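# Seat the lid fully onto the box

## Task

Place the lid onto the box so it sits fully down, resting there by itself without the robot holding it, then release it and pull the tool away.

## Robot and tools

Robot: one FANUC CRX-5iA six-joint arm carrying a vacuum suction cup, no fingers. There is only one arm, so every motion argument describes that single arm. Occasionally an outside nudge may shift a loose object. Nothing may leave the table; pushing or knocking an item off means failure.

Frame: the scene frame has its origin on the table surface right under the arm base, +z up, and +y to the left when facing along +x. The base itself may be slightly tilted. Each result's state line reports the cup point: end_effector_position (metres) and end_effector_quat_wxyz. The cup point is the centre of the suction cup rim, and the cup points along the cup point's own +z axis. Reported position can be a little off, more so at long reach. Behind the rim (from about 4 cm back) the tool body and wrist camera stick out up to roughly 9 cm sideways, so leave clearance.

A row is 7 numbers, each in [-1, 1], in this order: dx, dy, dz, rx, ry, rz, suction. The first six are an offset, not a pose: they are measured from the cup point pose shown in the most recent result that includes it (before any such result in a scene, or for a second call in the same reply, from wherever the robot is when the action begins). They use the cup point's own axes, not the scene axes, so with the cup facing down +z of the tool points roughly toward the table. Scale: 1.0 equals 0.6 m for dx, dy, dz and 180 degrees for rotation; rx, ry, rz form a single rotation vector. The seventh number is suction: above 0.01 switches it on, 0.01 or less switches it off, and it stays as last set. An all-zero offset is not idle: it pulls the arm back to the reference pose.

Tools:
- execute_actions {"actions": [...], "pictures": optional bool}. An empty list just returns the state. One action: {"rows": [[7 numbers], ...], "steps": n} with up to 15 rows and up to 15 steps of 1/30 s (15 by default); each row lasts one step, the final row repeats to fill the steps, and every row is an offset from the same reference, not from the row before. A wait is {"steps": n} up to 300, counted from the previous result, so thinking time is included. A refused call sends nothing.
- move {"target": [7 numbers], "speed": m/s}. Target is one row as above (offset from the last shown cup pose). The tool sends the cup point along a straight line to that target over 0.5 to 10 s; anything longer is cut off at 10 s. Speed ranges 0.002 to 0.5, default 0.25; rotation is capped at twice that in rad/s. Suction value applies at the start. It does not avoid obstacles, and the real cup point can lag, drift, or overshoot speed, especially with the arm stretched out. The result adds a move: line with the outcome (done, off_target, moving, held, fault), the distance to target, and limits that acted (paced = pose clipped; held = the clearance check blocked some steps, after which the arm may surge).
- wait {"seconds": 0 to 10}: lets time pass with no new command.
- zoom_image {"camera": one of cam_head_left, cam_head_right, cam_high, cam_low, cam_wrist, "region": [x0, y0, x1, y1]} in pixels of that 504x504 image, origin top-left, region at most 504 by 504.
- read_manual {"section": "licences"}: licence text only.
Replying without a tool call ends everything.

Motion limits: each control step the commanded pose is clipped to 70 mm and 16 degrees from the measured pose. After an action ends the arm only continues to the last clipped pose, so far targets may need several calls; check the reported pose. The Hand target line shows where the controller is currently heading. Joint speeds are capped and all joints ramp together.

Suction: switch it on and press the 36 mm rim flat onto a smooth face of the object so it seals all round; holes, seams or the object's edge under the rim leak. suction_measured near 0 means no seal; 0.83 or more is airtight; leaks give lower values. part_present turns 1 at 0.50 and back to 0 below 0.45. Under vacuum the cup shortens, so a held part sits up to about 12 mm nearer the tool. To release, set the part down on its support first, then switch suction off, then lift at least 15 mm. If the cup seals to the table it pins the tool; turn suction off.

Faults and care: contact torque reaching a joint limit (144 N m for the three base joints, 36 N m for the three wrist joints) or any outside force of 150 N stops the arm for 10 s and drops the rest of the call. The arm is stiff, so aiming even slightly past a firm contact can trip this; faster touches hit harder. Approach slowly, stop at contact, and avoid drops, slams and slips. Flange force in the result estimates outside load (noisy, includes held weight). MOTOR HOT warns of heating from holding loads; an OVER-TEMPERATURE FAULT brakes the arm. A pose unreachable line or HELD marks means the clearance check altered or blocked commands. The lid must end fully seated and stay there unheld.

Each tool is called after "Request:" as a command line: name --argument value for each argument, lists and objects as JSON in quotes; but a table of rows of numbers goes row by row, as --pt "numbers of a row", without its own name.

## Session

Request:
execute_actions --actions '[]'

Scene clock: 0.00 s of 5000.00 s.
end_effector_position=(+0.5020, +0.0229, +0.3950) suction_measured=0.01 part_present=0 end_effector_quat_wxyz=(+0.000, -0.020, +1.000, -0.003)
Joint positions: [ 0.263  0.128  0.195  0.003 -1.632 -0.266]
Joint velocities: [-0.    -0.     0.001  0.     0.     0.   ]
Flange force (N, the push that the arm receives, along the end effector's own x y z axes): no reading
Hand target: +0.502, +0.023, +0.395; +0.000, -0.020, +1.000, -0.003

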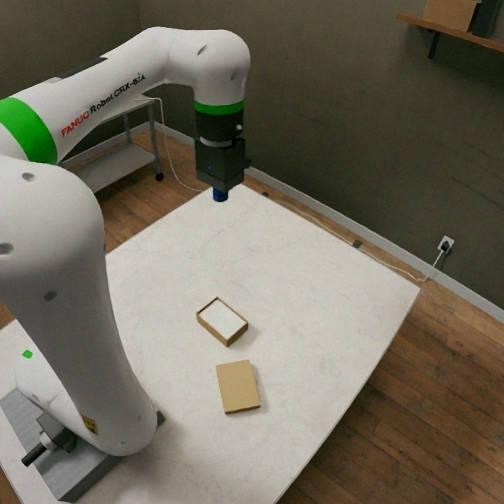

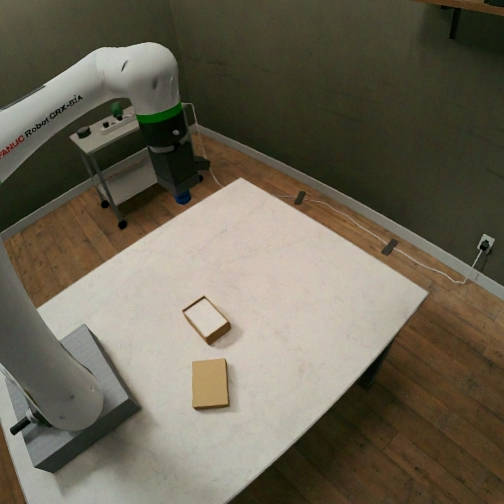

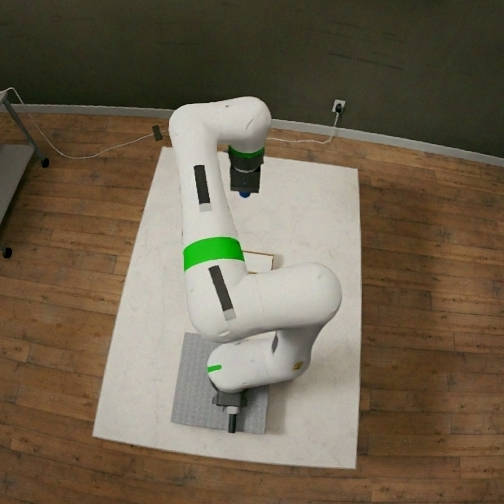

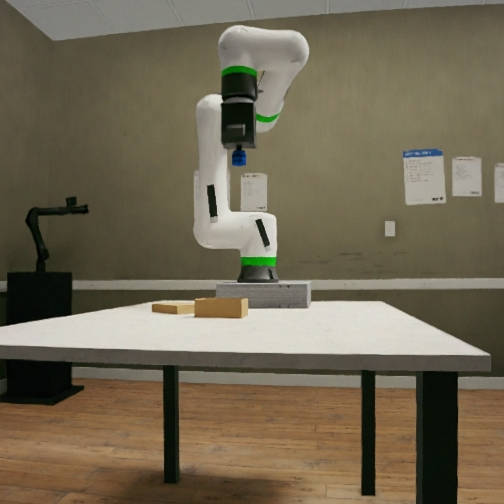

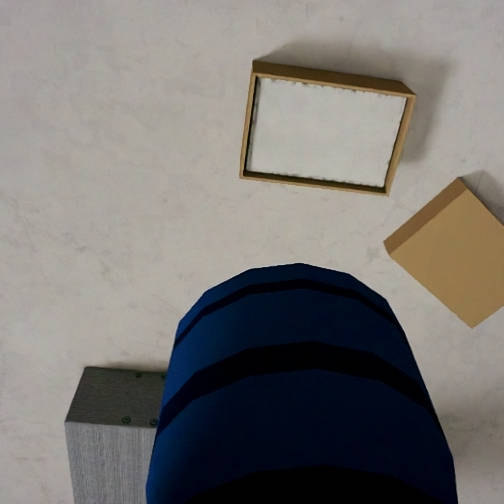

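Request:
move --target '[0.07,-0.085,0.24,0,0,0,0]'

Request:
move --target '[0.19,-0.225,0,0,0,0,0]'

Scene clock: 8.60 s of 5000.00 s.
end_effector_position=(+0.4623, -0.0305, +0.2514) suction_measured=0.01 part_present=0 end_effector_quat_wxyz=(+0.000, -0.021, +1.000, -0.004)
Joint positions: [ 0.175  0.068 -0.209  0.003 -1.287 -0.178]
Joint velocities: [-0.     0.    -0.    -0.     0.    -0.001]
Flange force (N, the push that the arm receives, along the end effector's own x y z axes): [-1.3 -3.4 -3.2]
Hand target: +0.462, -0.031, +0.251; +0.000, -0.021, +1.000, -0.004
Off the commanded pose: 0.000 m, 0 deg.
After step 90, 4.53 s passed at rest.
move: done

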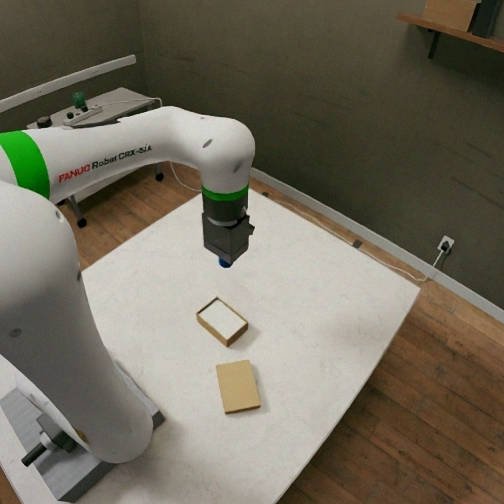

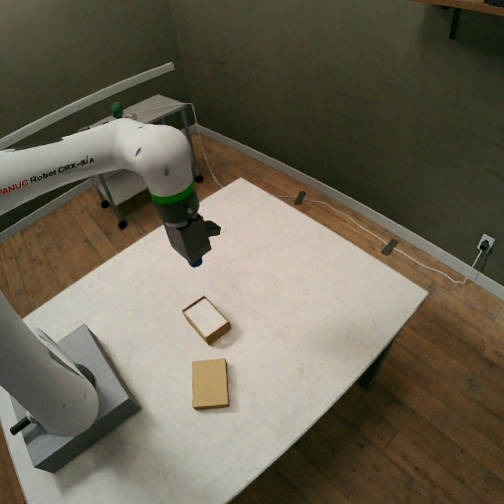

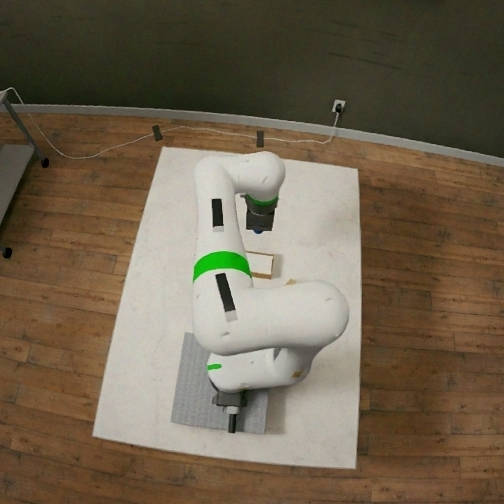

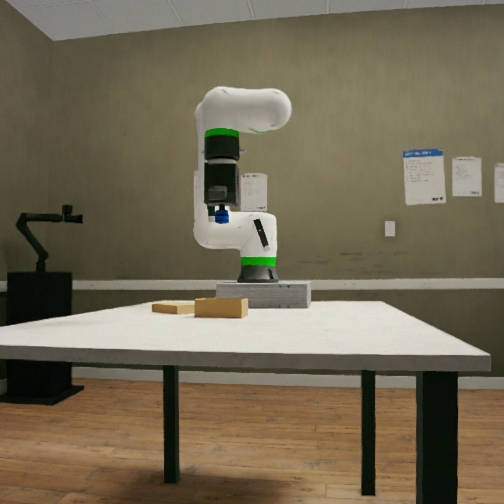

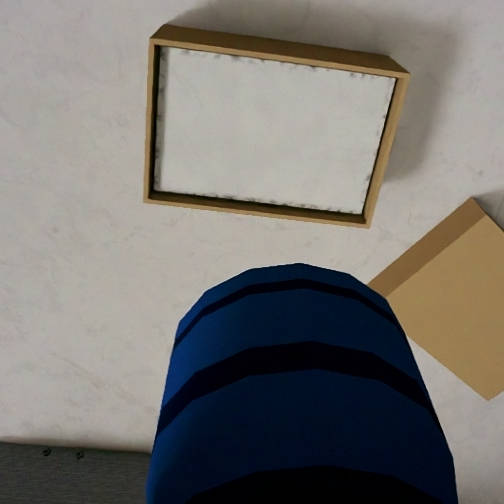

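Scene clock: 9.77 s of 5000.00 s.
end_effector_position=(+0.3541, -0.1708, +0.2527) suction_measured=0.01 part_present=0 end_effector_quat_wxyz=(-0.000, -0.021, +1.000, -0.005)
Joint positions: [-0.157 -0.112 -0.386  0.003 -1.291  0.154]
Joint velocities: [-0.001  0.001  0.001 -0.    -0.001  0.001]
Flange force (N, the push that the arm receives, along the end effector's own x y z axes): [0.7 -1.9 -2.5]
Hand target: +0.354, -0.171, +0.253; -0.000, -0.021, +1.000, -0.005
Off the commanded pose: 0.001 m, 0 deg.
move: done

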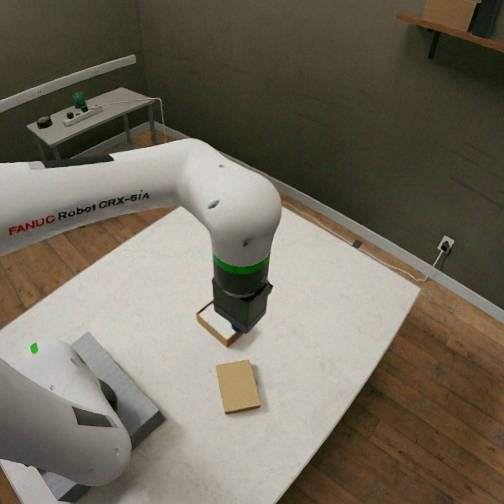

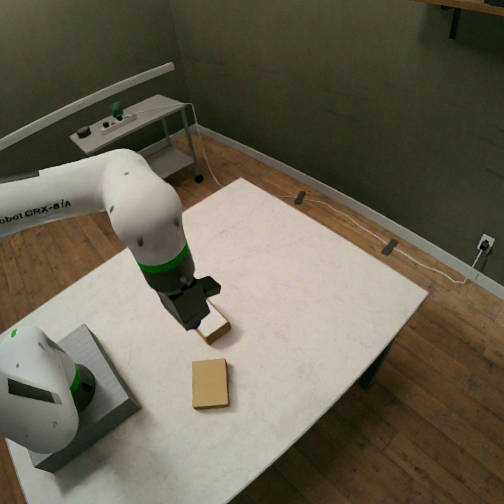

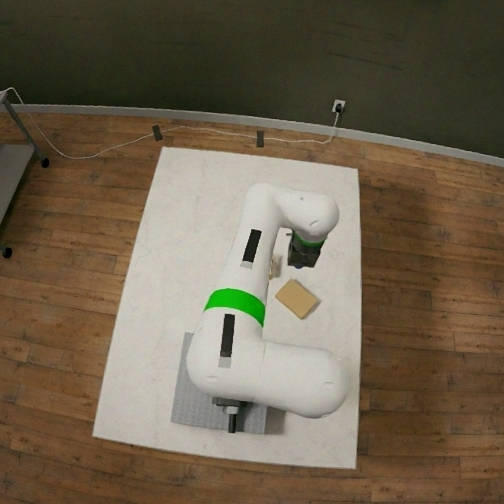

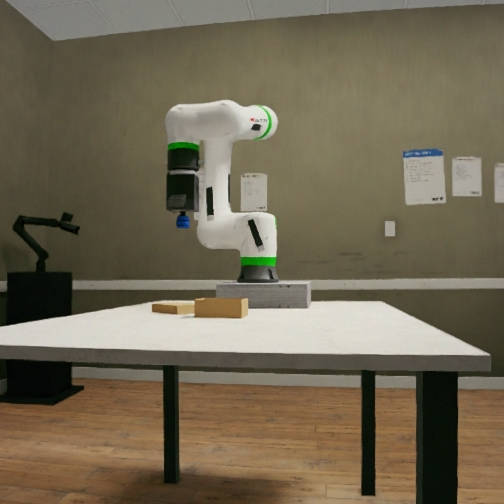

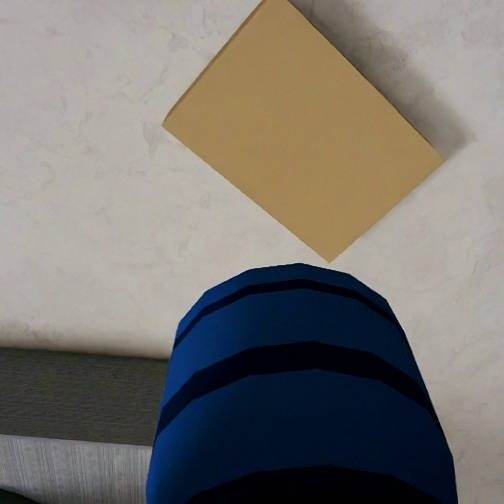

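Request:
move --target '[0.045,-0.042,0.27,0,0,0,0]'

Request:
move --target '[0,0,0.085,0,0,0,1]' --speed 0.05

Scene clock: 32.97 s of 5000.00 s.
end_effector_position=(+0.3282, -0.1982, +0.0906) suction_measured=0.01 part_present=0 end_effector_quat_wxyz=(-0.000, -0.021, +1.000, -0.005)
Joint positions: [-0.24   0.078 -0.631  0.003 -0.856  0.236]
Joint velocities: [-0.001  0.001 -0.001  0.     0.    -0.002]
Flange force (N, the push that the arm receives, along the end effector's own x y z axes): [0.7 0.4 -0.9]
Hand target: +0.328, -0.198, +0.091; -0.000, -0.021, +1.000, -0.005
Off the commanded pose: 0.001 m, 0 deg.
After step 90, 19.10 s passed at rest.
move: done

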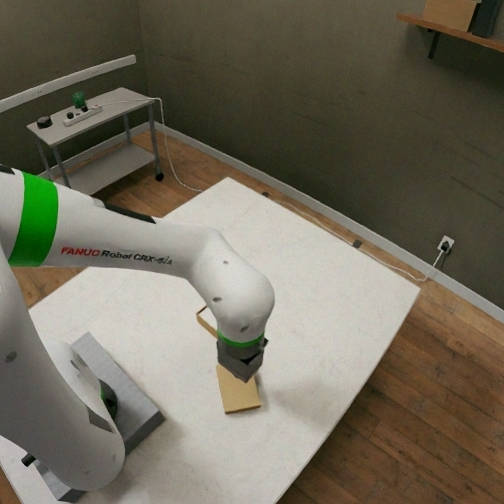

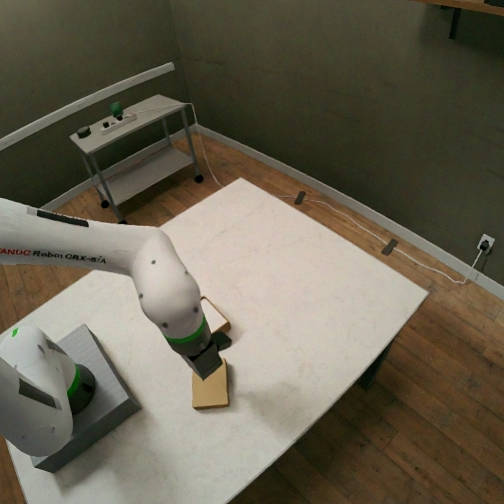

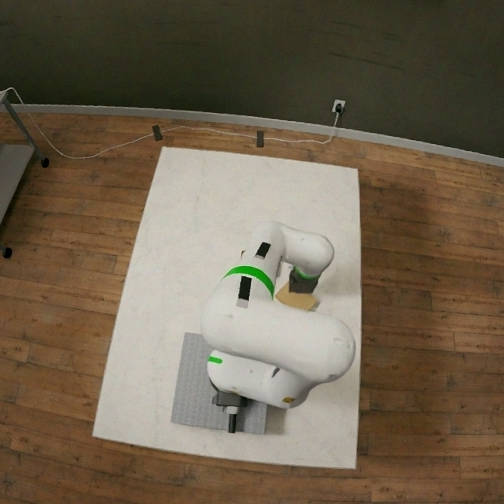

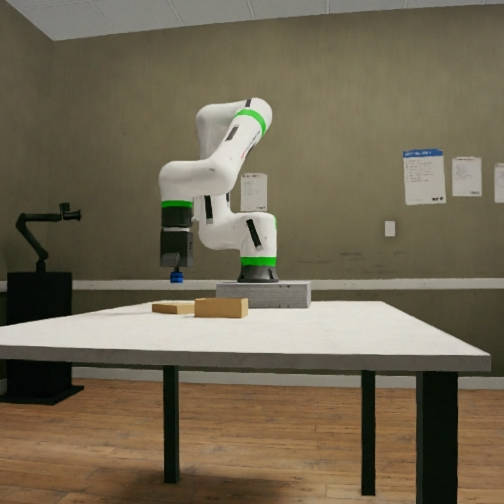

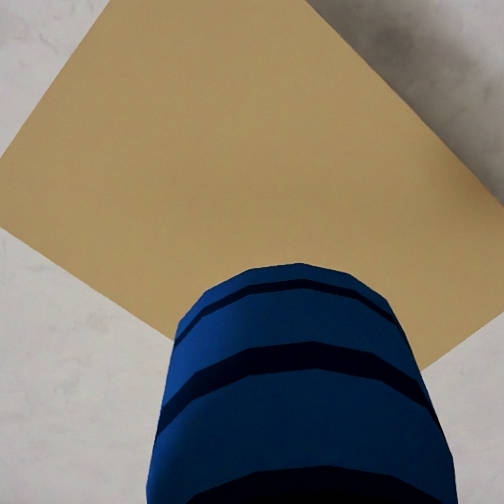

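Scene clock: 34.27 s of 5000.00 s.
end_effector_position=(+0.3283, -0.1985, +0.0395) suction_measured=0.01 part_present=0 end_effector_quat_wxyz=(-0.000, -0.021, +1.000, -0.004)
Joint positions: [-0.24   0.189 -0.668  0.003 -0.708  0.236]
Joint velocities: [-0.     0.001 -0.002  0.     0.001  0.   ]
Flange force (N, the push that the arm receives, along the end effector's own x y z axes): [3.6 -3.9 -4.1]
Hand target: +0.328, -0.199, +0.039; -0.000, -0.021, +1.000, -0.004
Off the commanded pose: 0.000 m, 0 deg.
move: done

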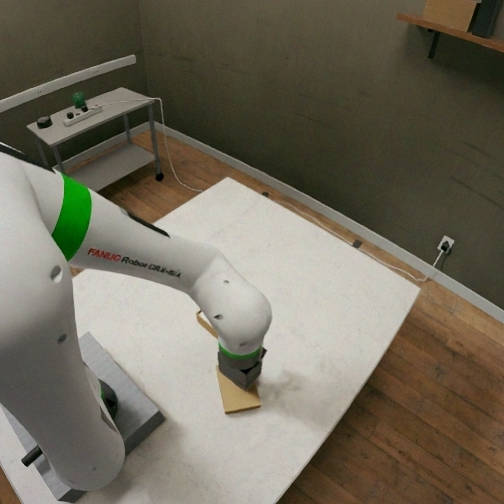

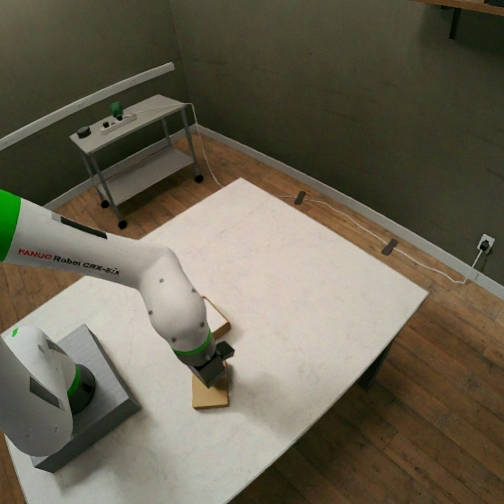

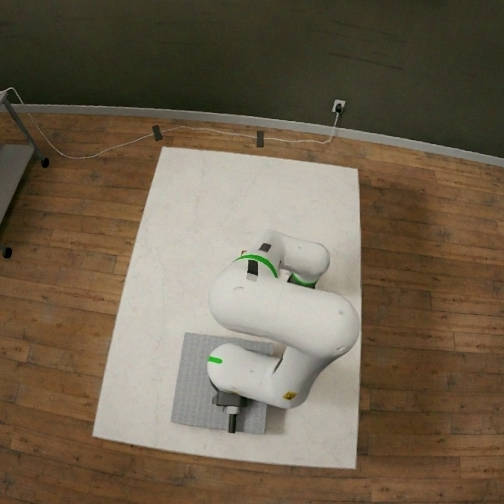

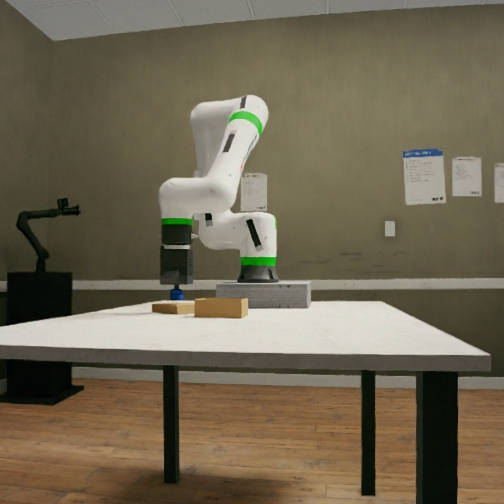

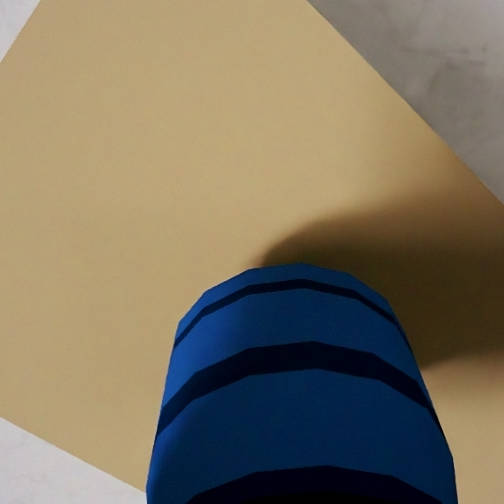

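Request:
move --target '[0,0,0.031,0,0,0,1]' --speed 0.02

Request:
wait --seconds 0.5

Request:
move --target '[0,0,-0.14,0,0,0,1]' --speed 0.12

Request:
move --target '[-0.205,0.261,0,0,0,-0.193,1]' --speed 0.2

Request:
move --target '[0,0,0.045,0,0,0,1]' --speed 0.04

Request:
zoom_image --camera "cam_low" --region '[180,265,265,325]'

Request:
zoom_image --camera "cam_head_left" --region '[180,270,270,360]'

Request:
zoom_image --camera "cam_head_right" --region '[165,270,255,360]'

Scene clock: 61.93 s of 5000.00 s.
end_effector_position=(+0.3283, -0.1986, +0.0208) suction_measured=0.98 part_present=1 end_effector_quat_wxyz=(-0.000, -0.021, +1.000, -0.004)
Joint positions: [-0.24   0.234 -0.677  0.003 -0.654  0.236]
Joint velocities: [ 0.     0.001  0.    -0.     0.    -0.002]
Flange force (N, the push that the arm receives, along the end effector's own x y z axes): [2.4 -1.6 -2.6]
Hand target: +0.328, -0.199, +0.021; -0.000, -0.021, +1.000, -0.004
Off the commanded pose: 0.000 m, 0 deg.
After step 90, 23.50 s passed at rest.
move: done

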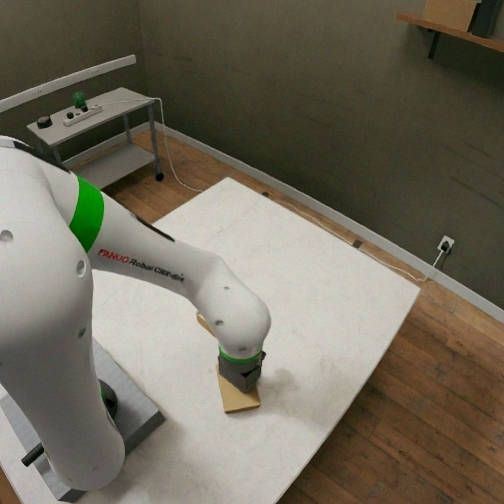

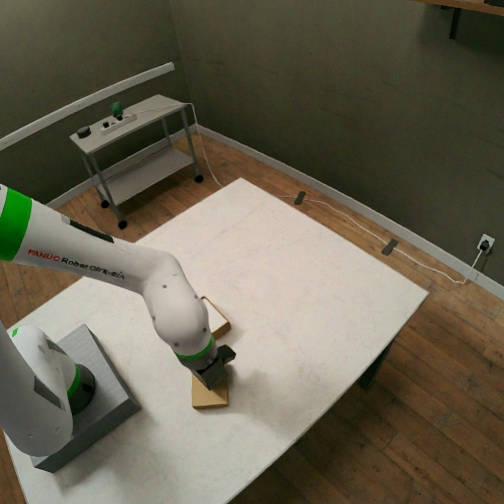

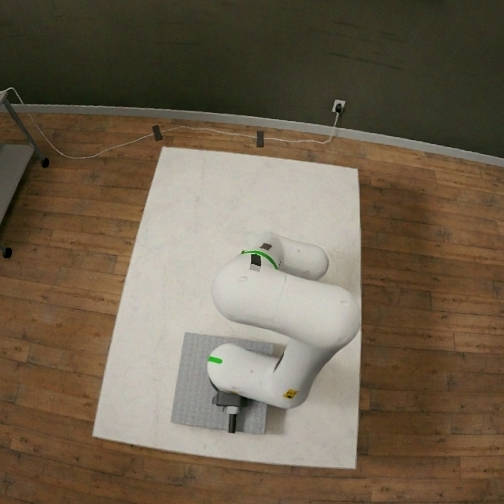

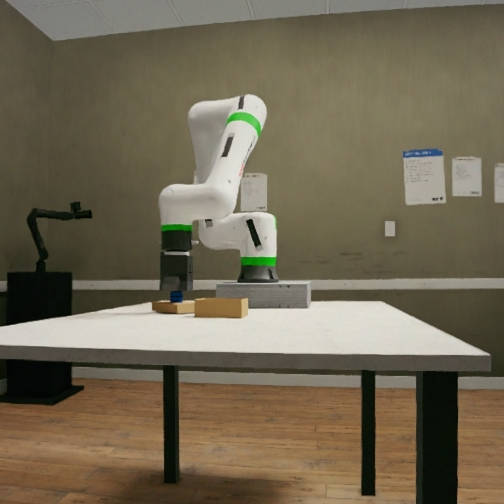

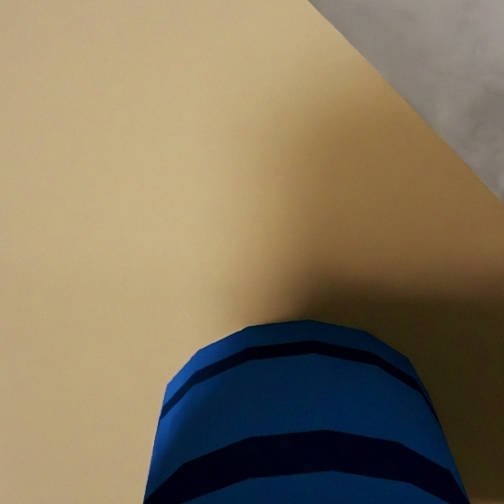

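Scene clock: 62.43 s of 5000.00 s.
end_effector_position=(+0.3283, -0.1986, +0.0208) suction_measured=0.98 part_present=1 end_effector_quat_wxyz=(-0.000, -0.021, +1.000, -0.004)
Joint positions: [-0.24   0.234 -0.677  0.003 -0.654  0.236]
Joint velocities: [ 0.     0.001  0.     0.    -0.     0.002]
Flange force (N, the push that the arm receives, along the end effector's own x y z axes): [2.1 -1.9 -2.9]
Hand target: +0.328, -0.199, +0.021; -0.000, -0.021, +1.000, -0.004
Off the commanded pose: 0.000 m, 0 deg.
Steps of this call (steps 1 to 15: nothing new was sent). Readings (end_effector_position | what the end effector reports):
1: (+0.3283, -0.1986, +0.0208) | suction_measured=0.98 part_present=1
2: (+0.3283, -0.1986, +0.0208) | suction_measured=0.98 part_present=1
4: (+0.3283, -0.1986, +0.0208) | suction_measured=0.98 part_present=1
8: (+0.3283, -0.1986, +0.0208) | suction_measured=0.98 part_present=1
15: the state above

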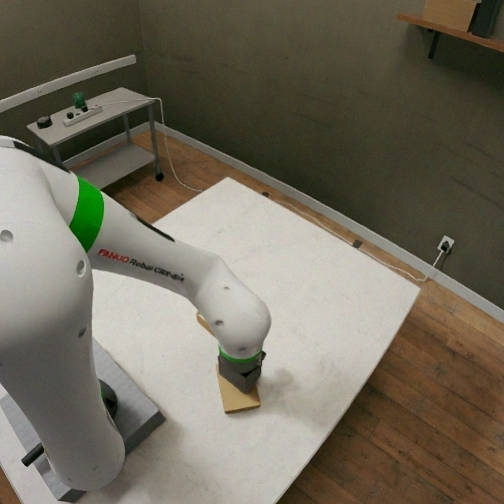

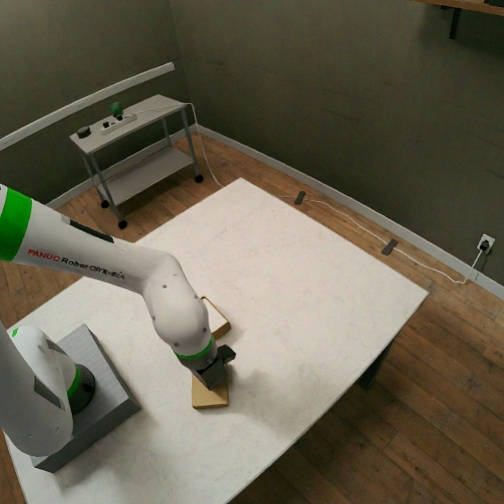

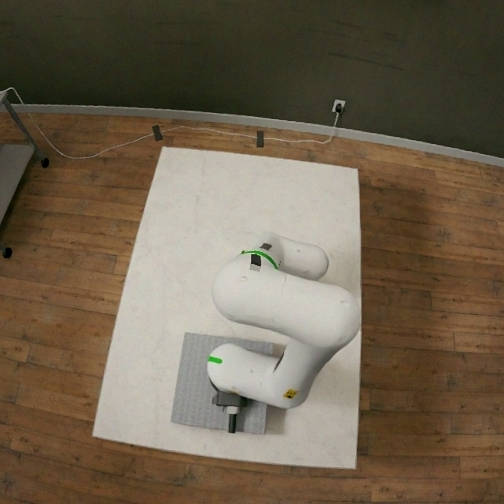

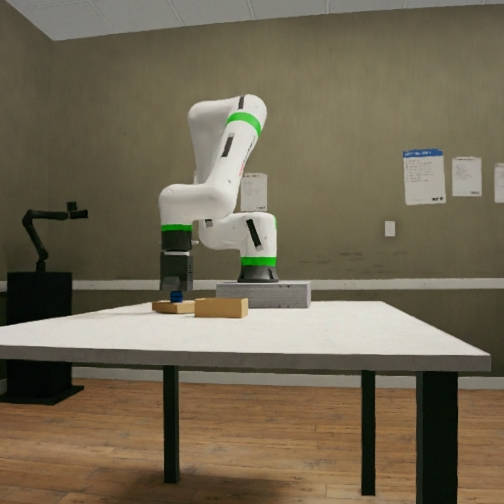

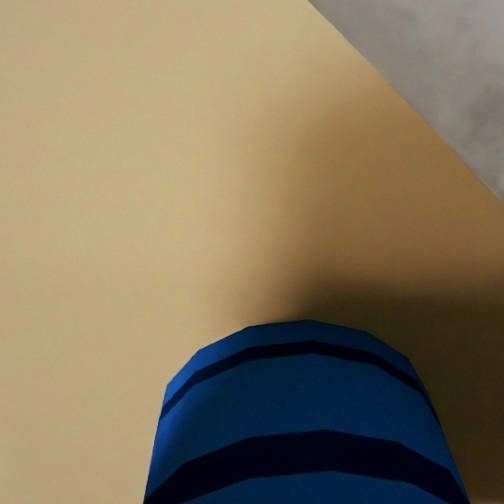

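Scene clock: 63.47 s of 5000.00 s.
end_effector_position=(+0.3282, -0.1983, +0.1051) suction_measured=0.98 part_present=1 end_effector_quat_wxyz=(-0.000, -0.021, +1.000, -0.005)
Joint positions: [-0.24   0.05  -0.617  0.003 -0.897  0.236]
Joint velocities: [ 0.001 -0.002 -0.    -0.002 -0.001  0.   ]
Flange force (N, the push that the arm receives, along the end effector's own x y z axes): [2.2 -0.9 -1.7]
Hand target: +0.328, -0.198, +0.105; -0.000, -0.021, +1.000, -0.005
Off the commanded pose: 0.001 m, 0 deg.
move: done

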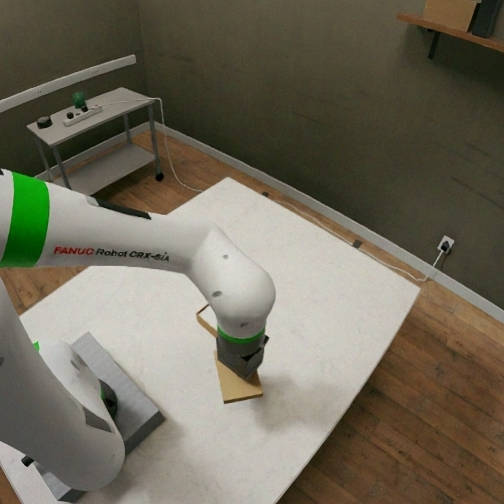

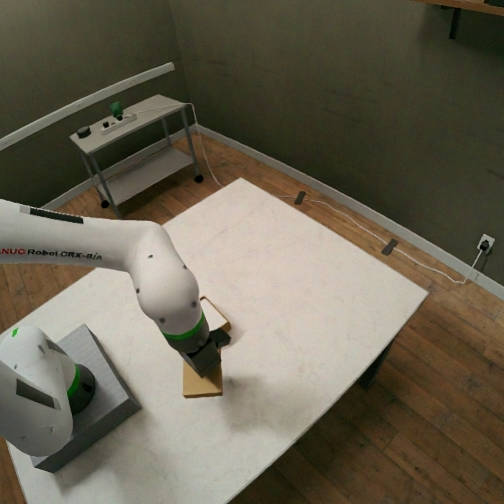

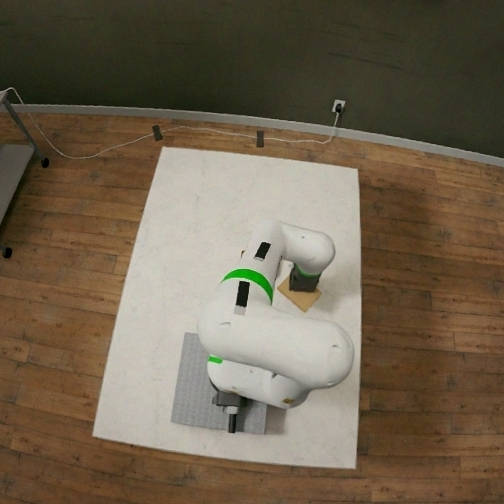

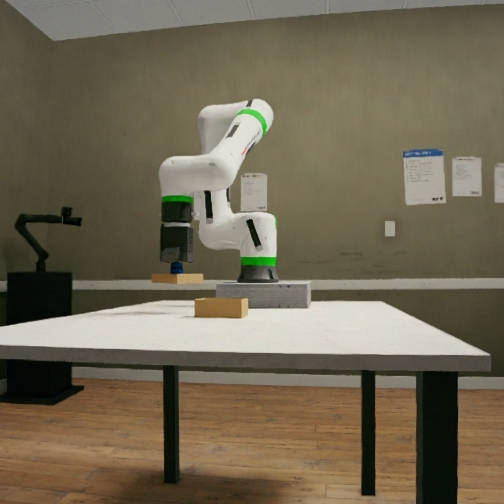

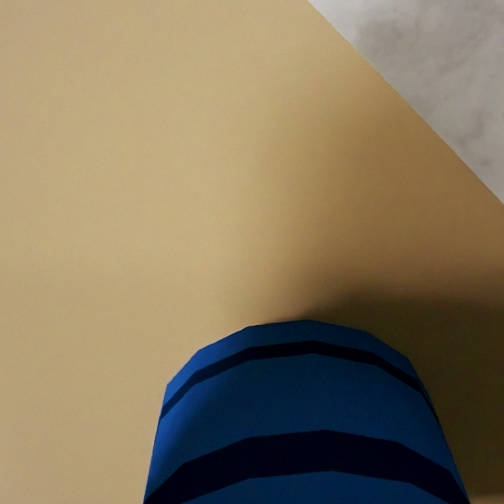

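Scene clock: 65.33 s of 5000.00 s.
end_effector_position=(+0.4445, -0.0355, +0.1036) suction_measured=0.98 part_present=1 end_effector_quat_wxyz=(-0.001, -0.319, +0.948, -0.003)
Joint positions: [ 0.174  0.198 -0.448  0.003 -0.92   0.429]
Joint velocities: [ 0.001  0.001 -0.002 -0.001 -0.     0.001]
Flange force (N, the push that the arm receives, along the end effector's own x y z axes): [3.8 0.0 -2.8]
Hand target: +0.444, -0.036, +0.104; -0.001, -0.319, +0.948, -0.003
Off the commanded pose: 0.001 m, 0 deg.
move: done

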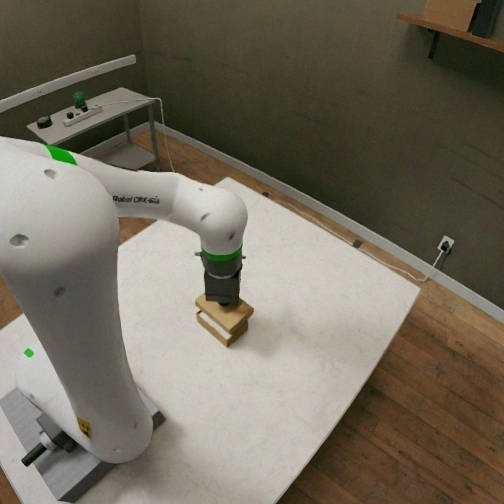

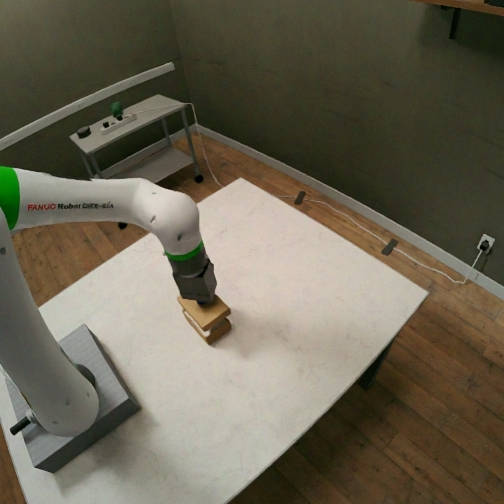

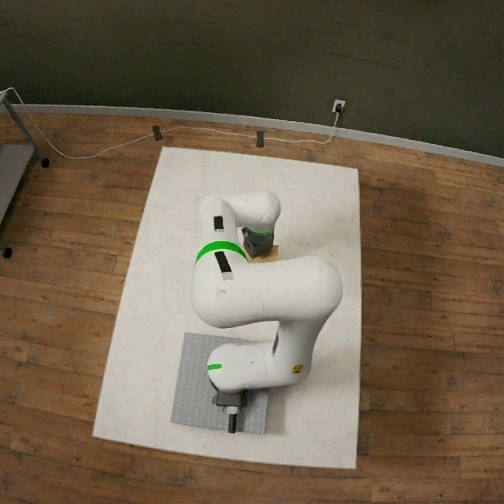

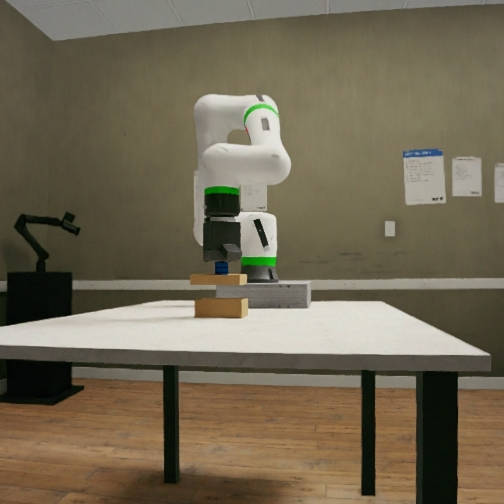

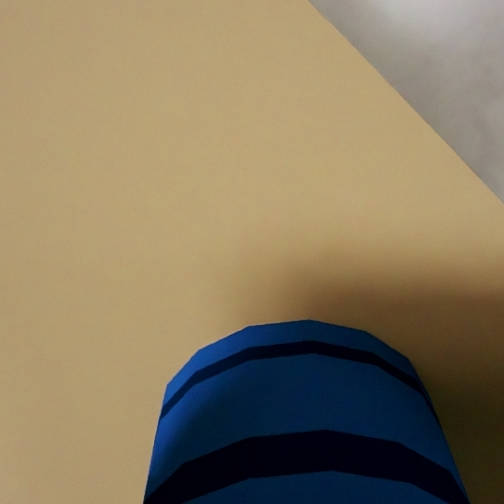

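Scene clock: 66.27 s of 5000.00 s.
end_effector_position=(+0.4445, -0.0356, +0.0766) suction_measured=0.98 part_present=1 end_effector_quat_wxyz=(-0.001, -0.319, +0.948, -0.003)
Joint positions: [ 0.174  0.244 -0.469  0.003 -0.851  0.429]
Joint velocities: [ 0.001  0.001  0.001 -0.     0.    -0.   ]
Flange force (N, the push that the arm receives, along the end effector's own x y z axes): [1.8 1.0 -2.6]
Hand target: +0.444, -0.036, +0.077; -0.001, -0.319, +0.948, -0.003
Off the commanded pose: 0.000 m, 0 deg.
move: done

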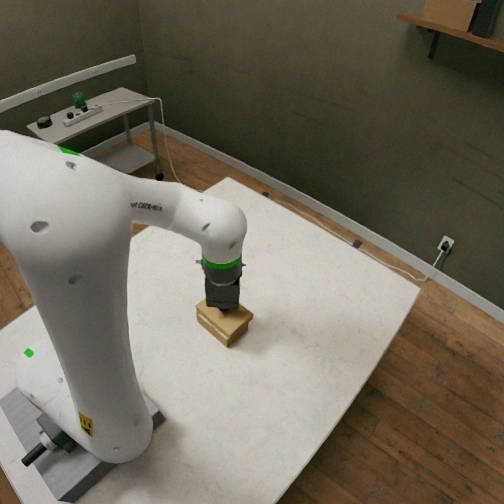

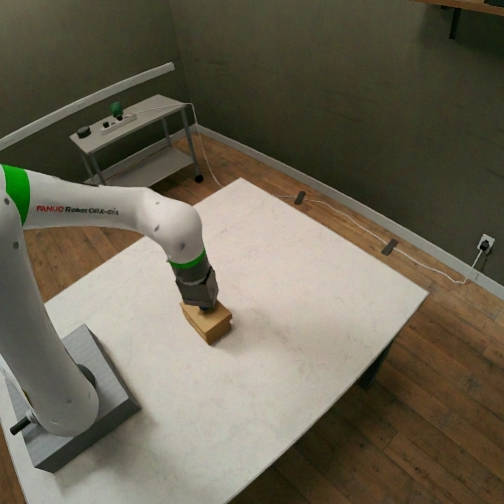

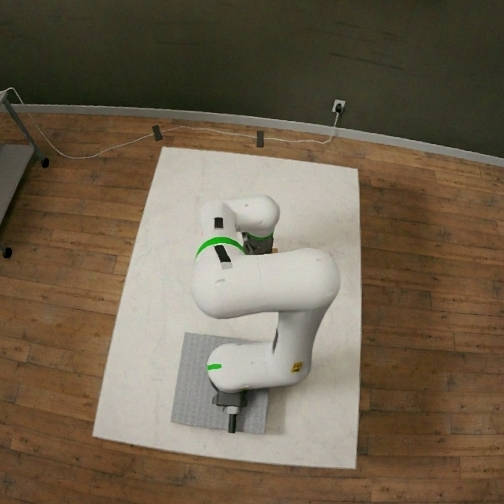

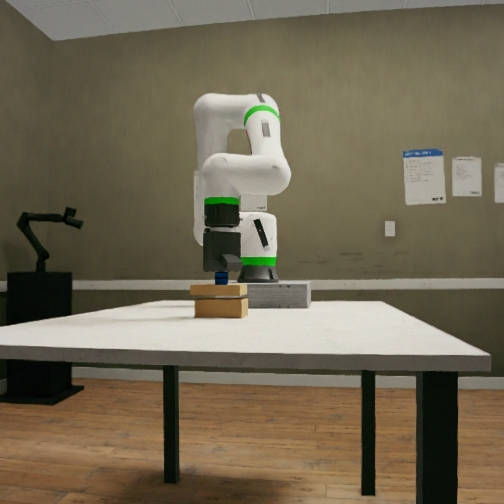

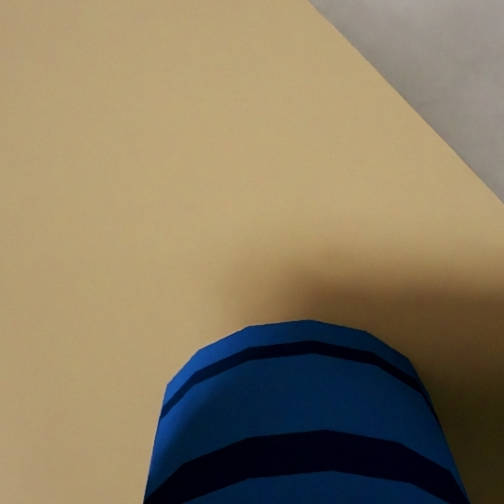

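Region (180, 265, 265, 325) of cam_low's 504x504 image, scaled by 5.929, with more detail than that image has; it fills the top 356 rows of this view, and the rest is white.

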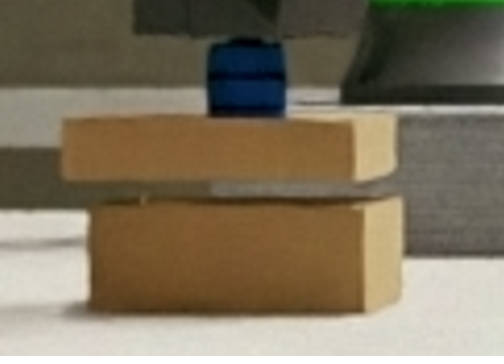

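Region (180, 270, 270, 360) of cam_head_left's 504x504 image, scaled by 5.600, with more detail than that image has.

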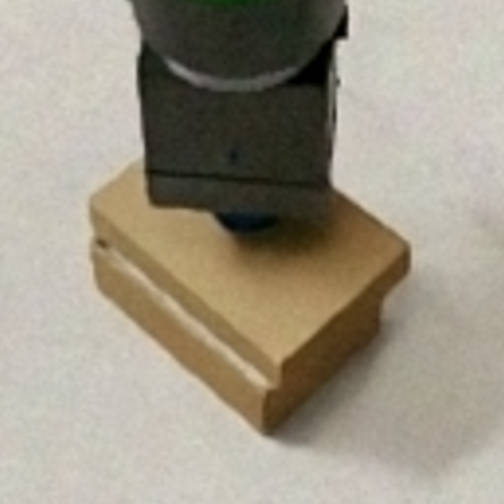

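Region (165, 270, 255, 360) of cam_head_right's 504x504 image, scaled by 5.600, with more detail than that image has.

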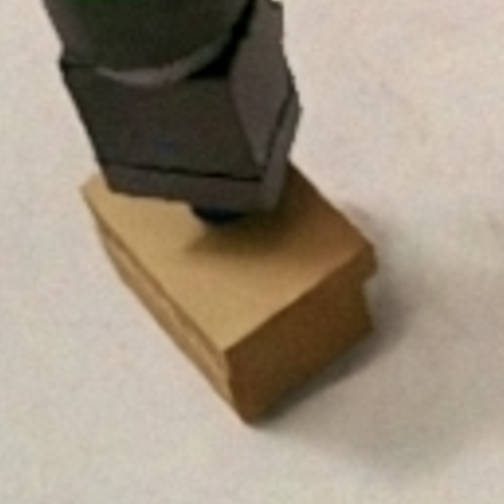

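Request:
move --target '[-0.0043,0.0138,0.006,0,0,0,1]' --speed 0.02

Request:
zoom_image --camera "cam_low" --region '[180,265,265,325]'

Request:
zoom_image --camera "cam_head_left" --region '[180,270,270,360]'

Request:
zoom_image --camera "cam_head_right" --region '[165,270,255,360]'

Scene clock: 78.23 s of 5000.00 s.
end_effector_position=(+0.4415, -0.0274, +0.0730) suction_measured=0.98 part_present=1 end_effector_quat_wxyz=(-0.001, -0.319, +0.948, -0.003)
Joint positions: [ 0.194  0.243 -0.482  0.003 -0.84   0.409]
Joint velocities: [ 0.001 -0.    -0.001  0.     0.001  0.   ]
Flange force (N, the push that the arm receives, along the end effector's own x y z axes): [1.7 0.4 -1.1]
Hand target: +0.442, -0.027, +0.073; -0.001, -0.319, +0.948, -0.003
Off the commanded pose: 0.000 m, 0 deg.
After step 90, 8.27 s passed at rest.
move: done

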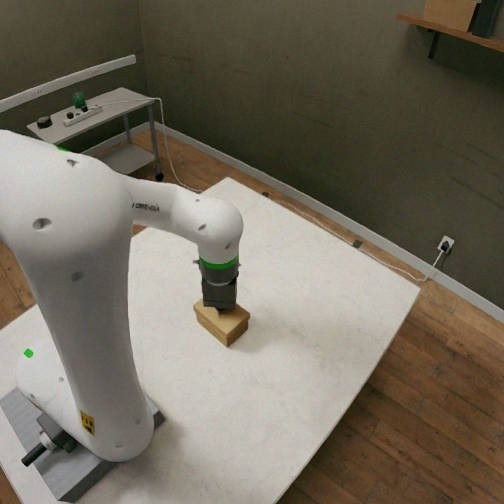

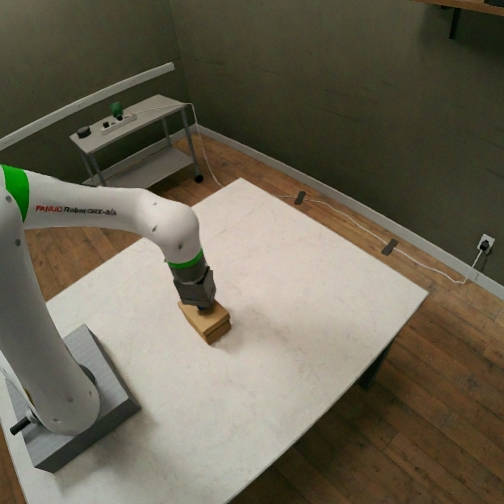

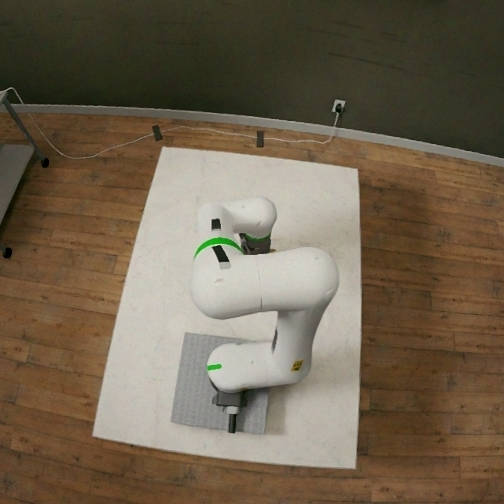

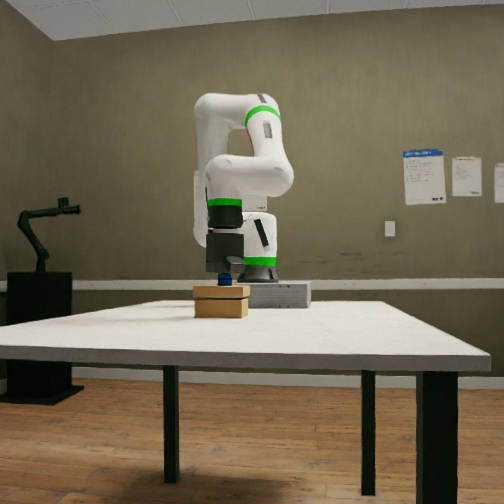

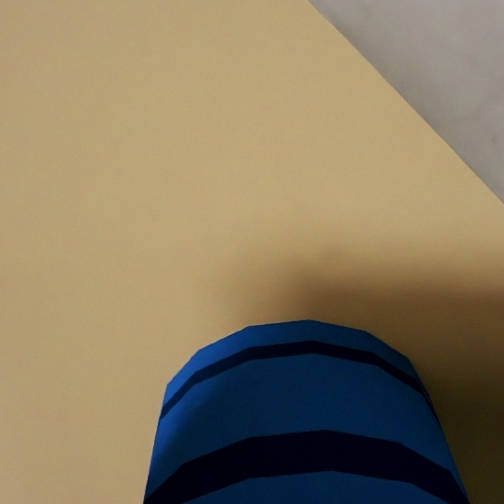

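Region (180, 265, 265, 325) of cam_low's 504x504 image, scaled by 5.929, with more detail than that image has; it fills the top 356 rows of this view, and the rest is white.

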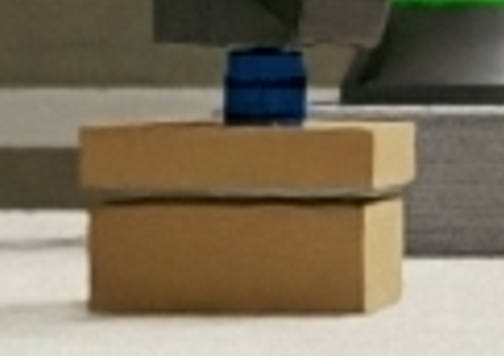

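Region (180, 270, 270, 360) of cam_head_left's 504x504 image, scaled by 5.600, with more detail than that image has.

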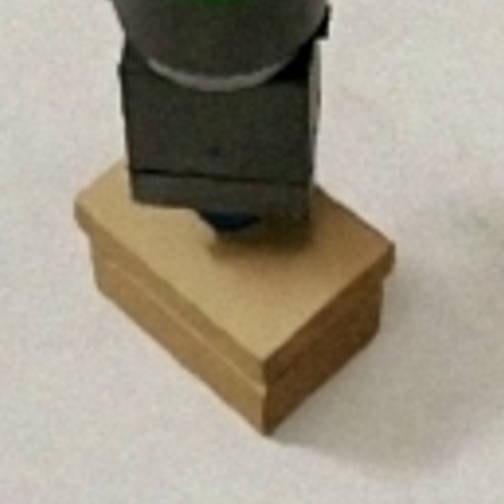

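Region (165, 270, 255, 360) of cam_head_right's 504x504 image, scaled by 5.600, with more detail than that image has.

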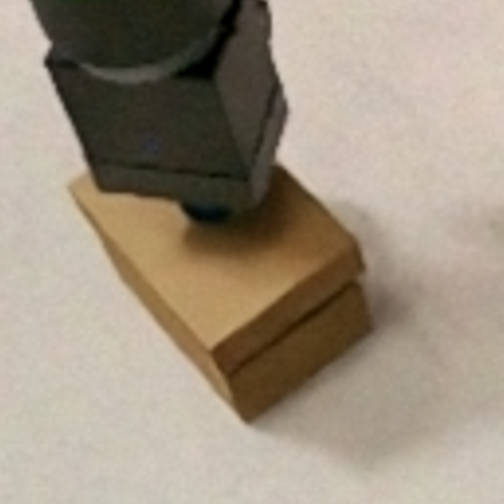

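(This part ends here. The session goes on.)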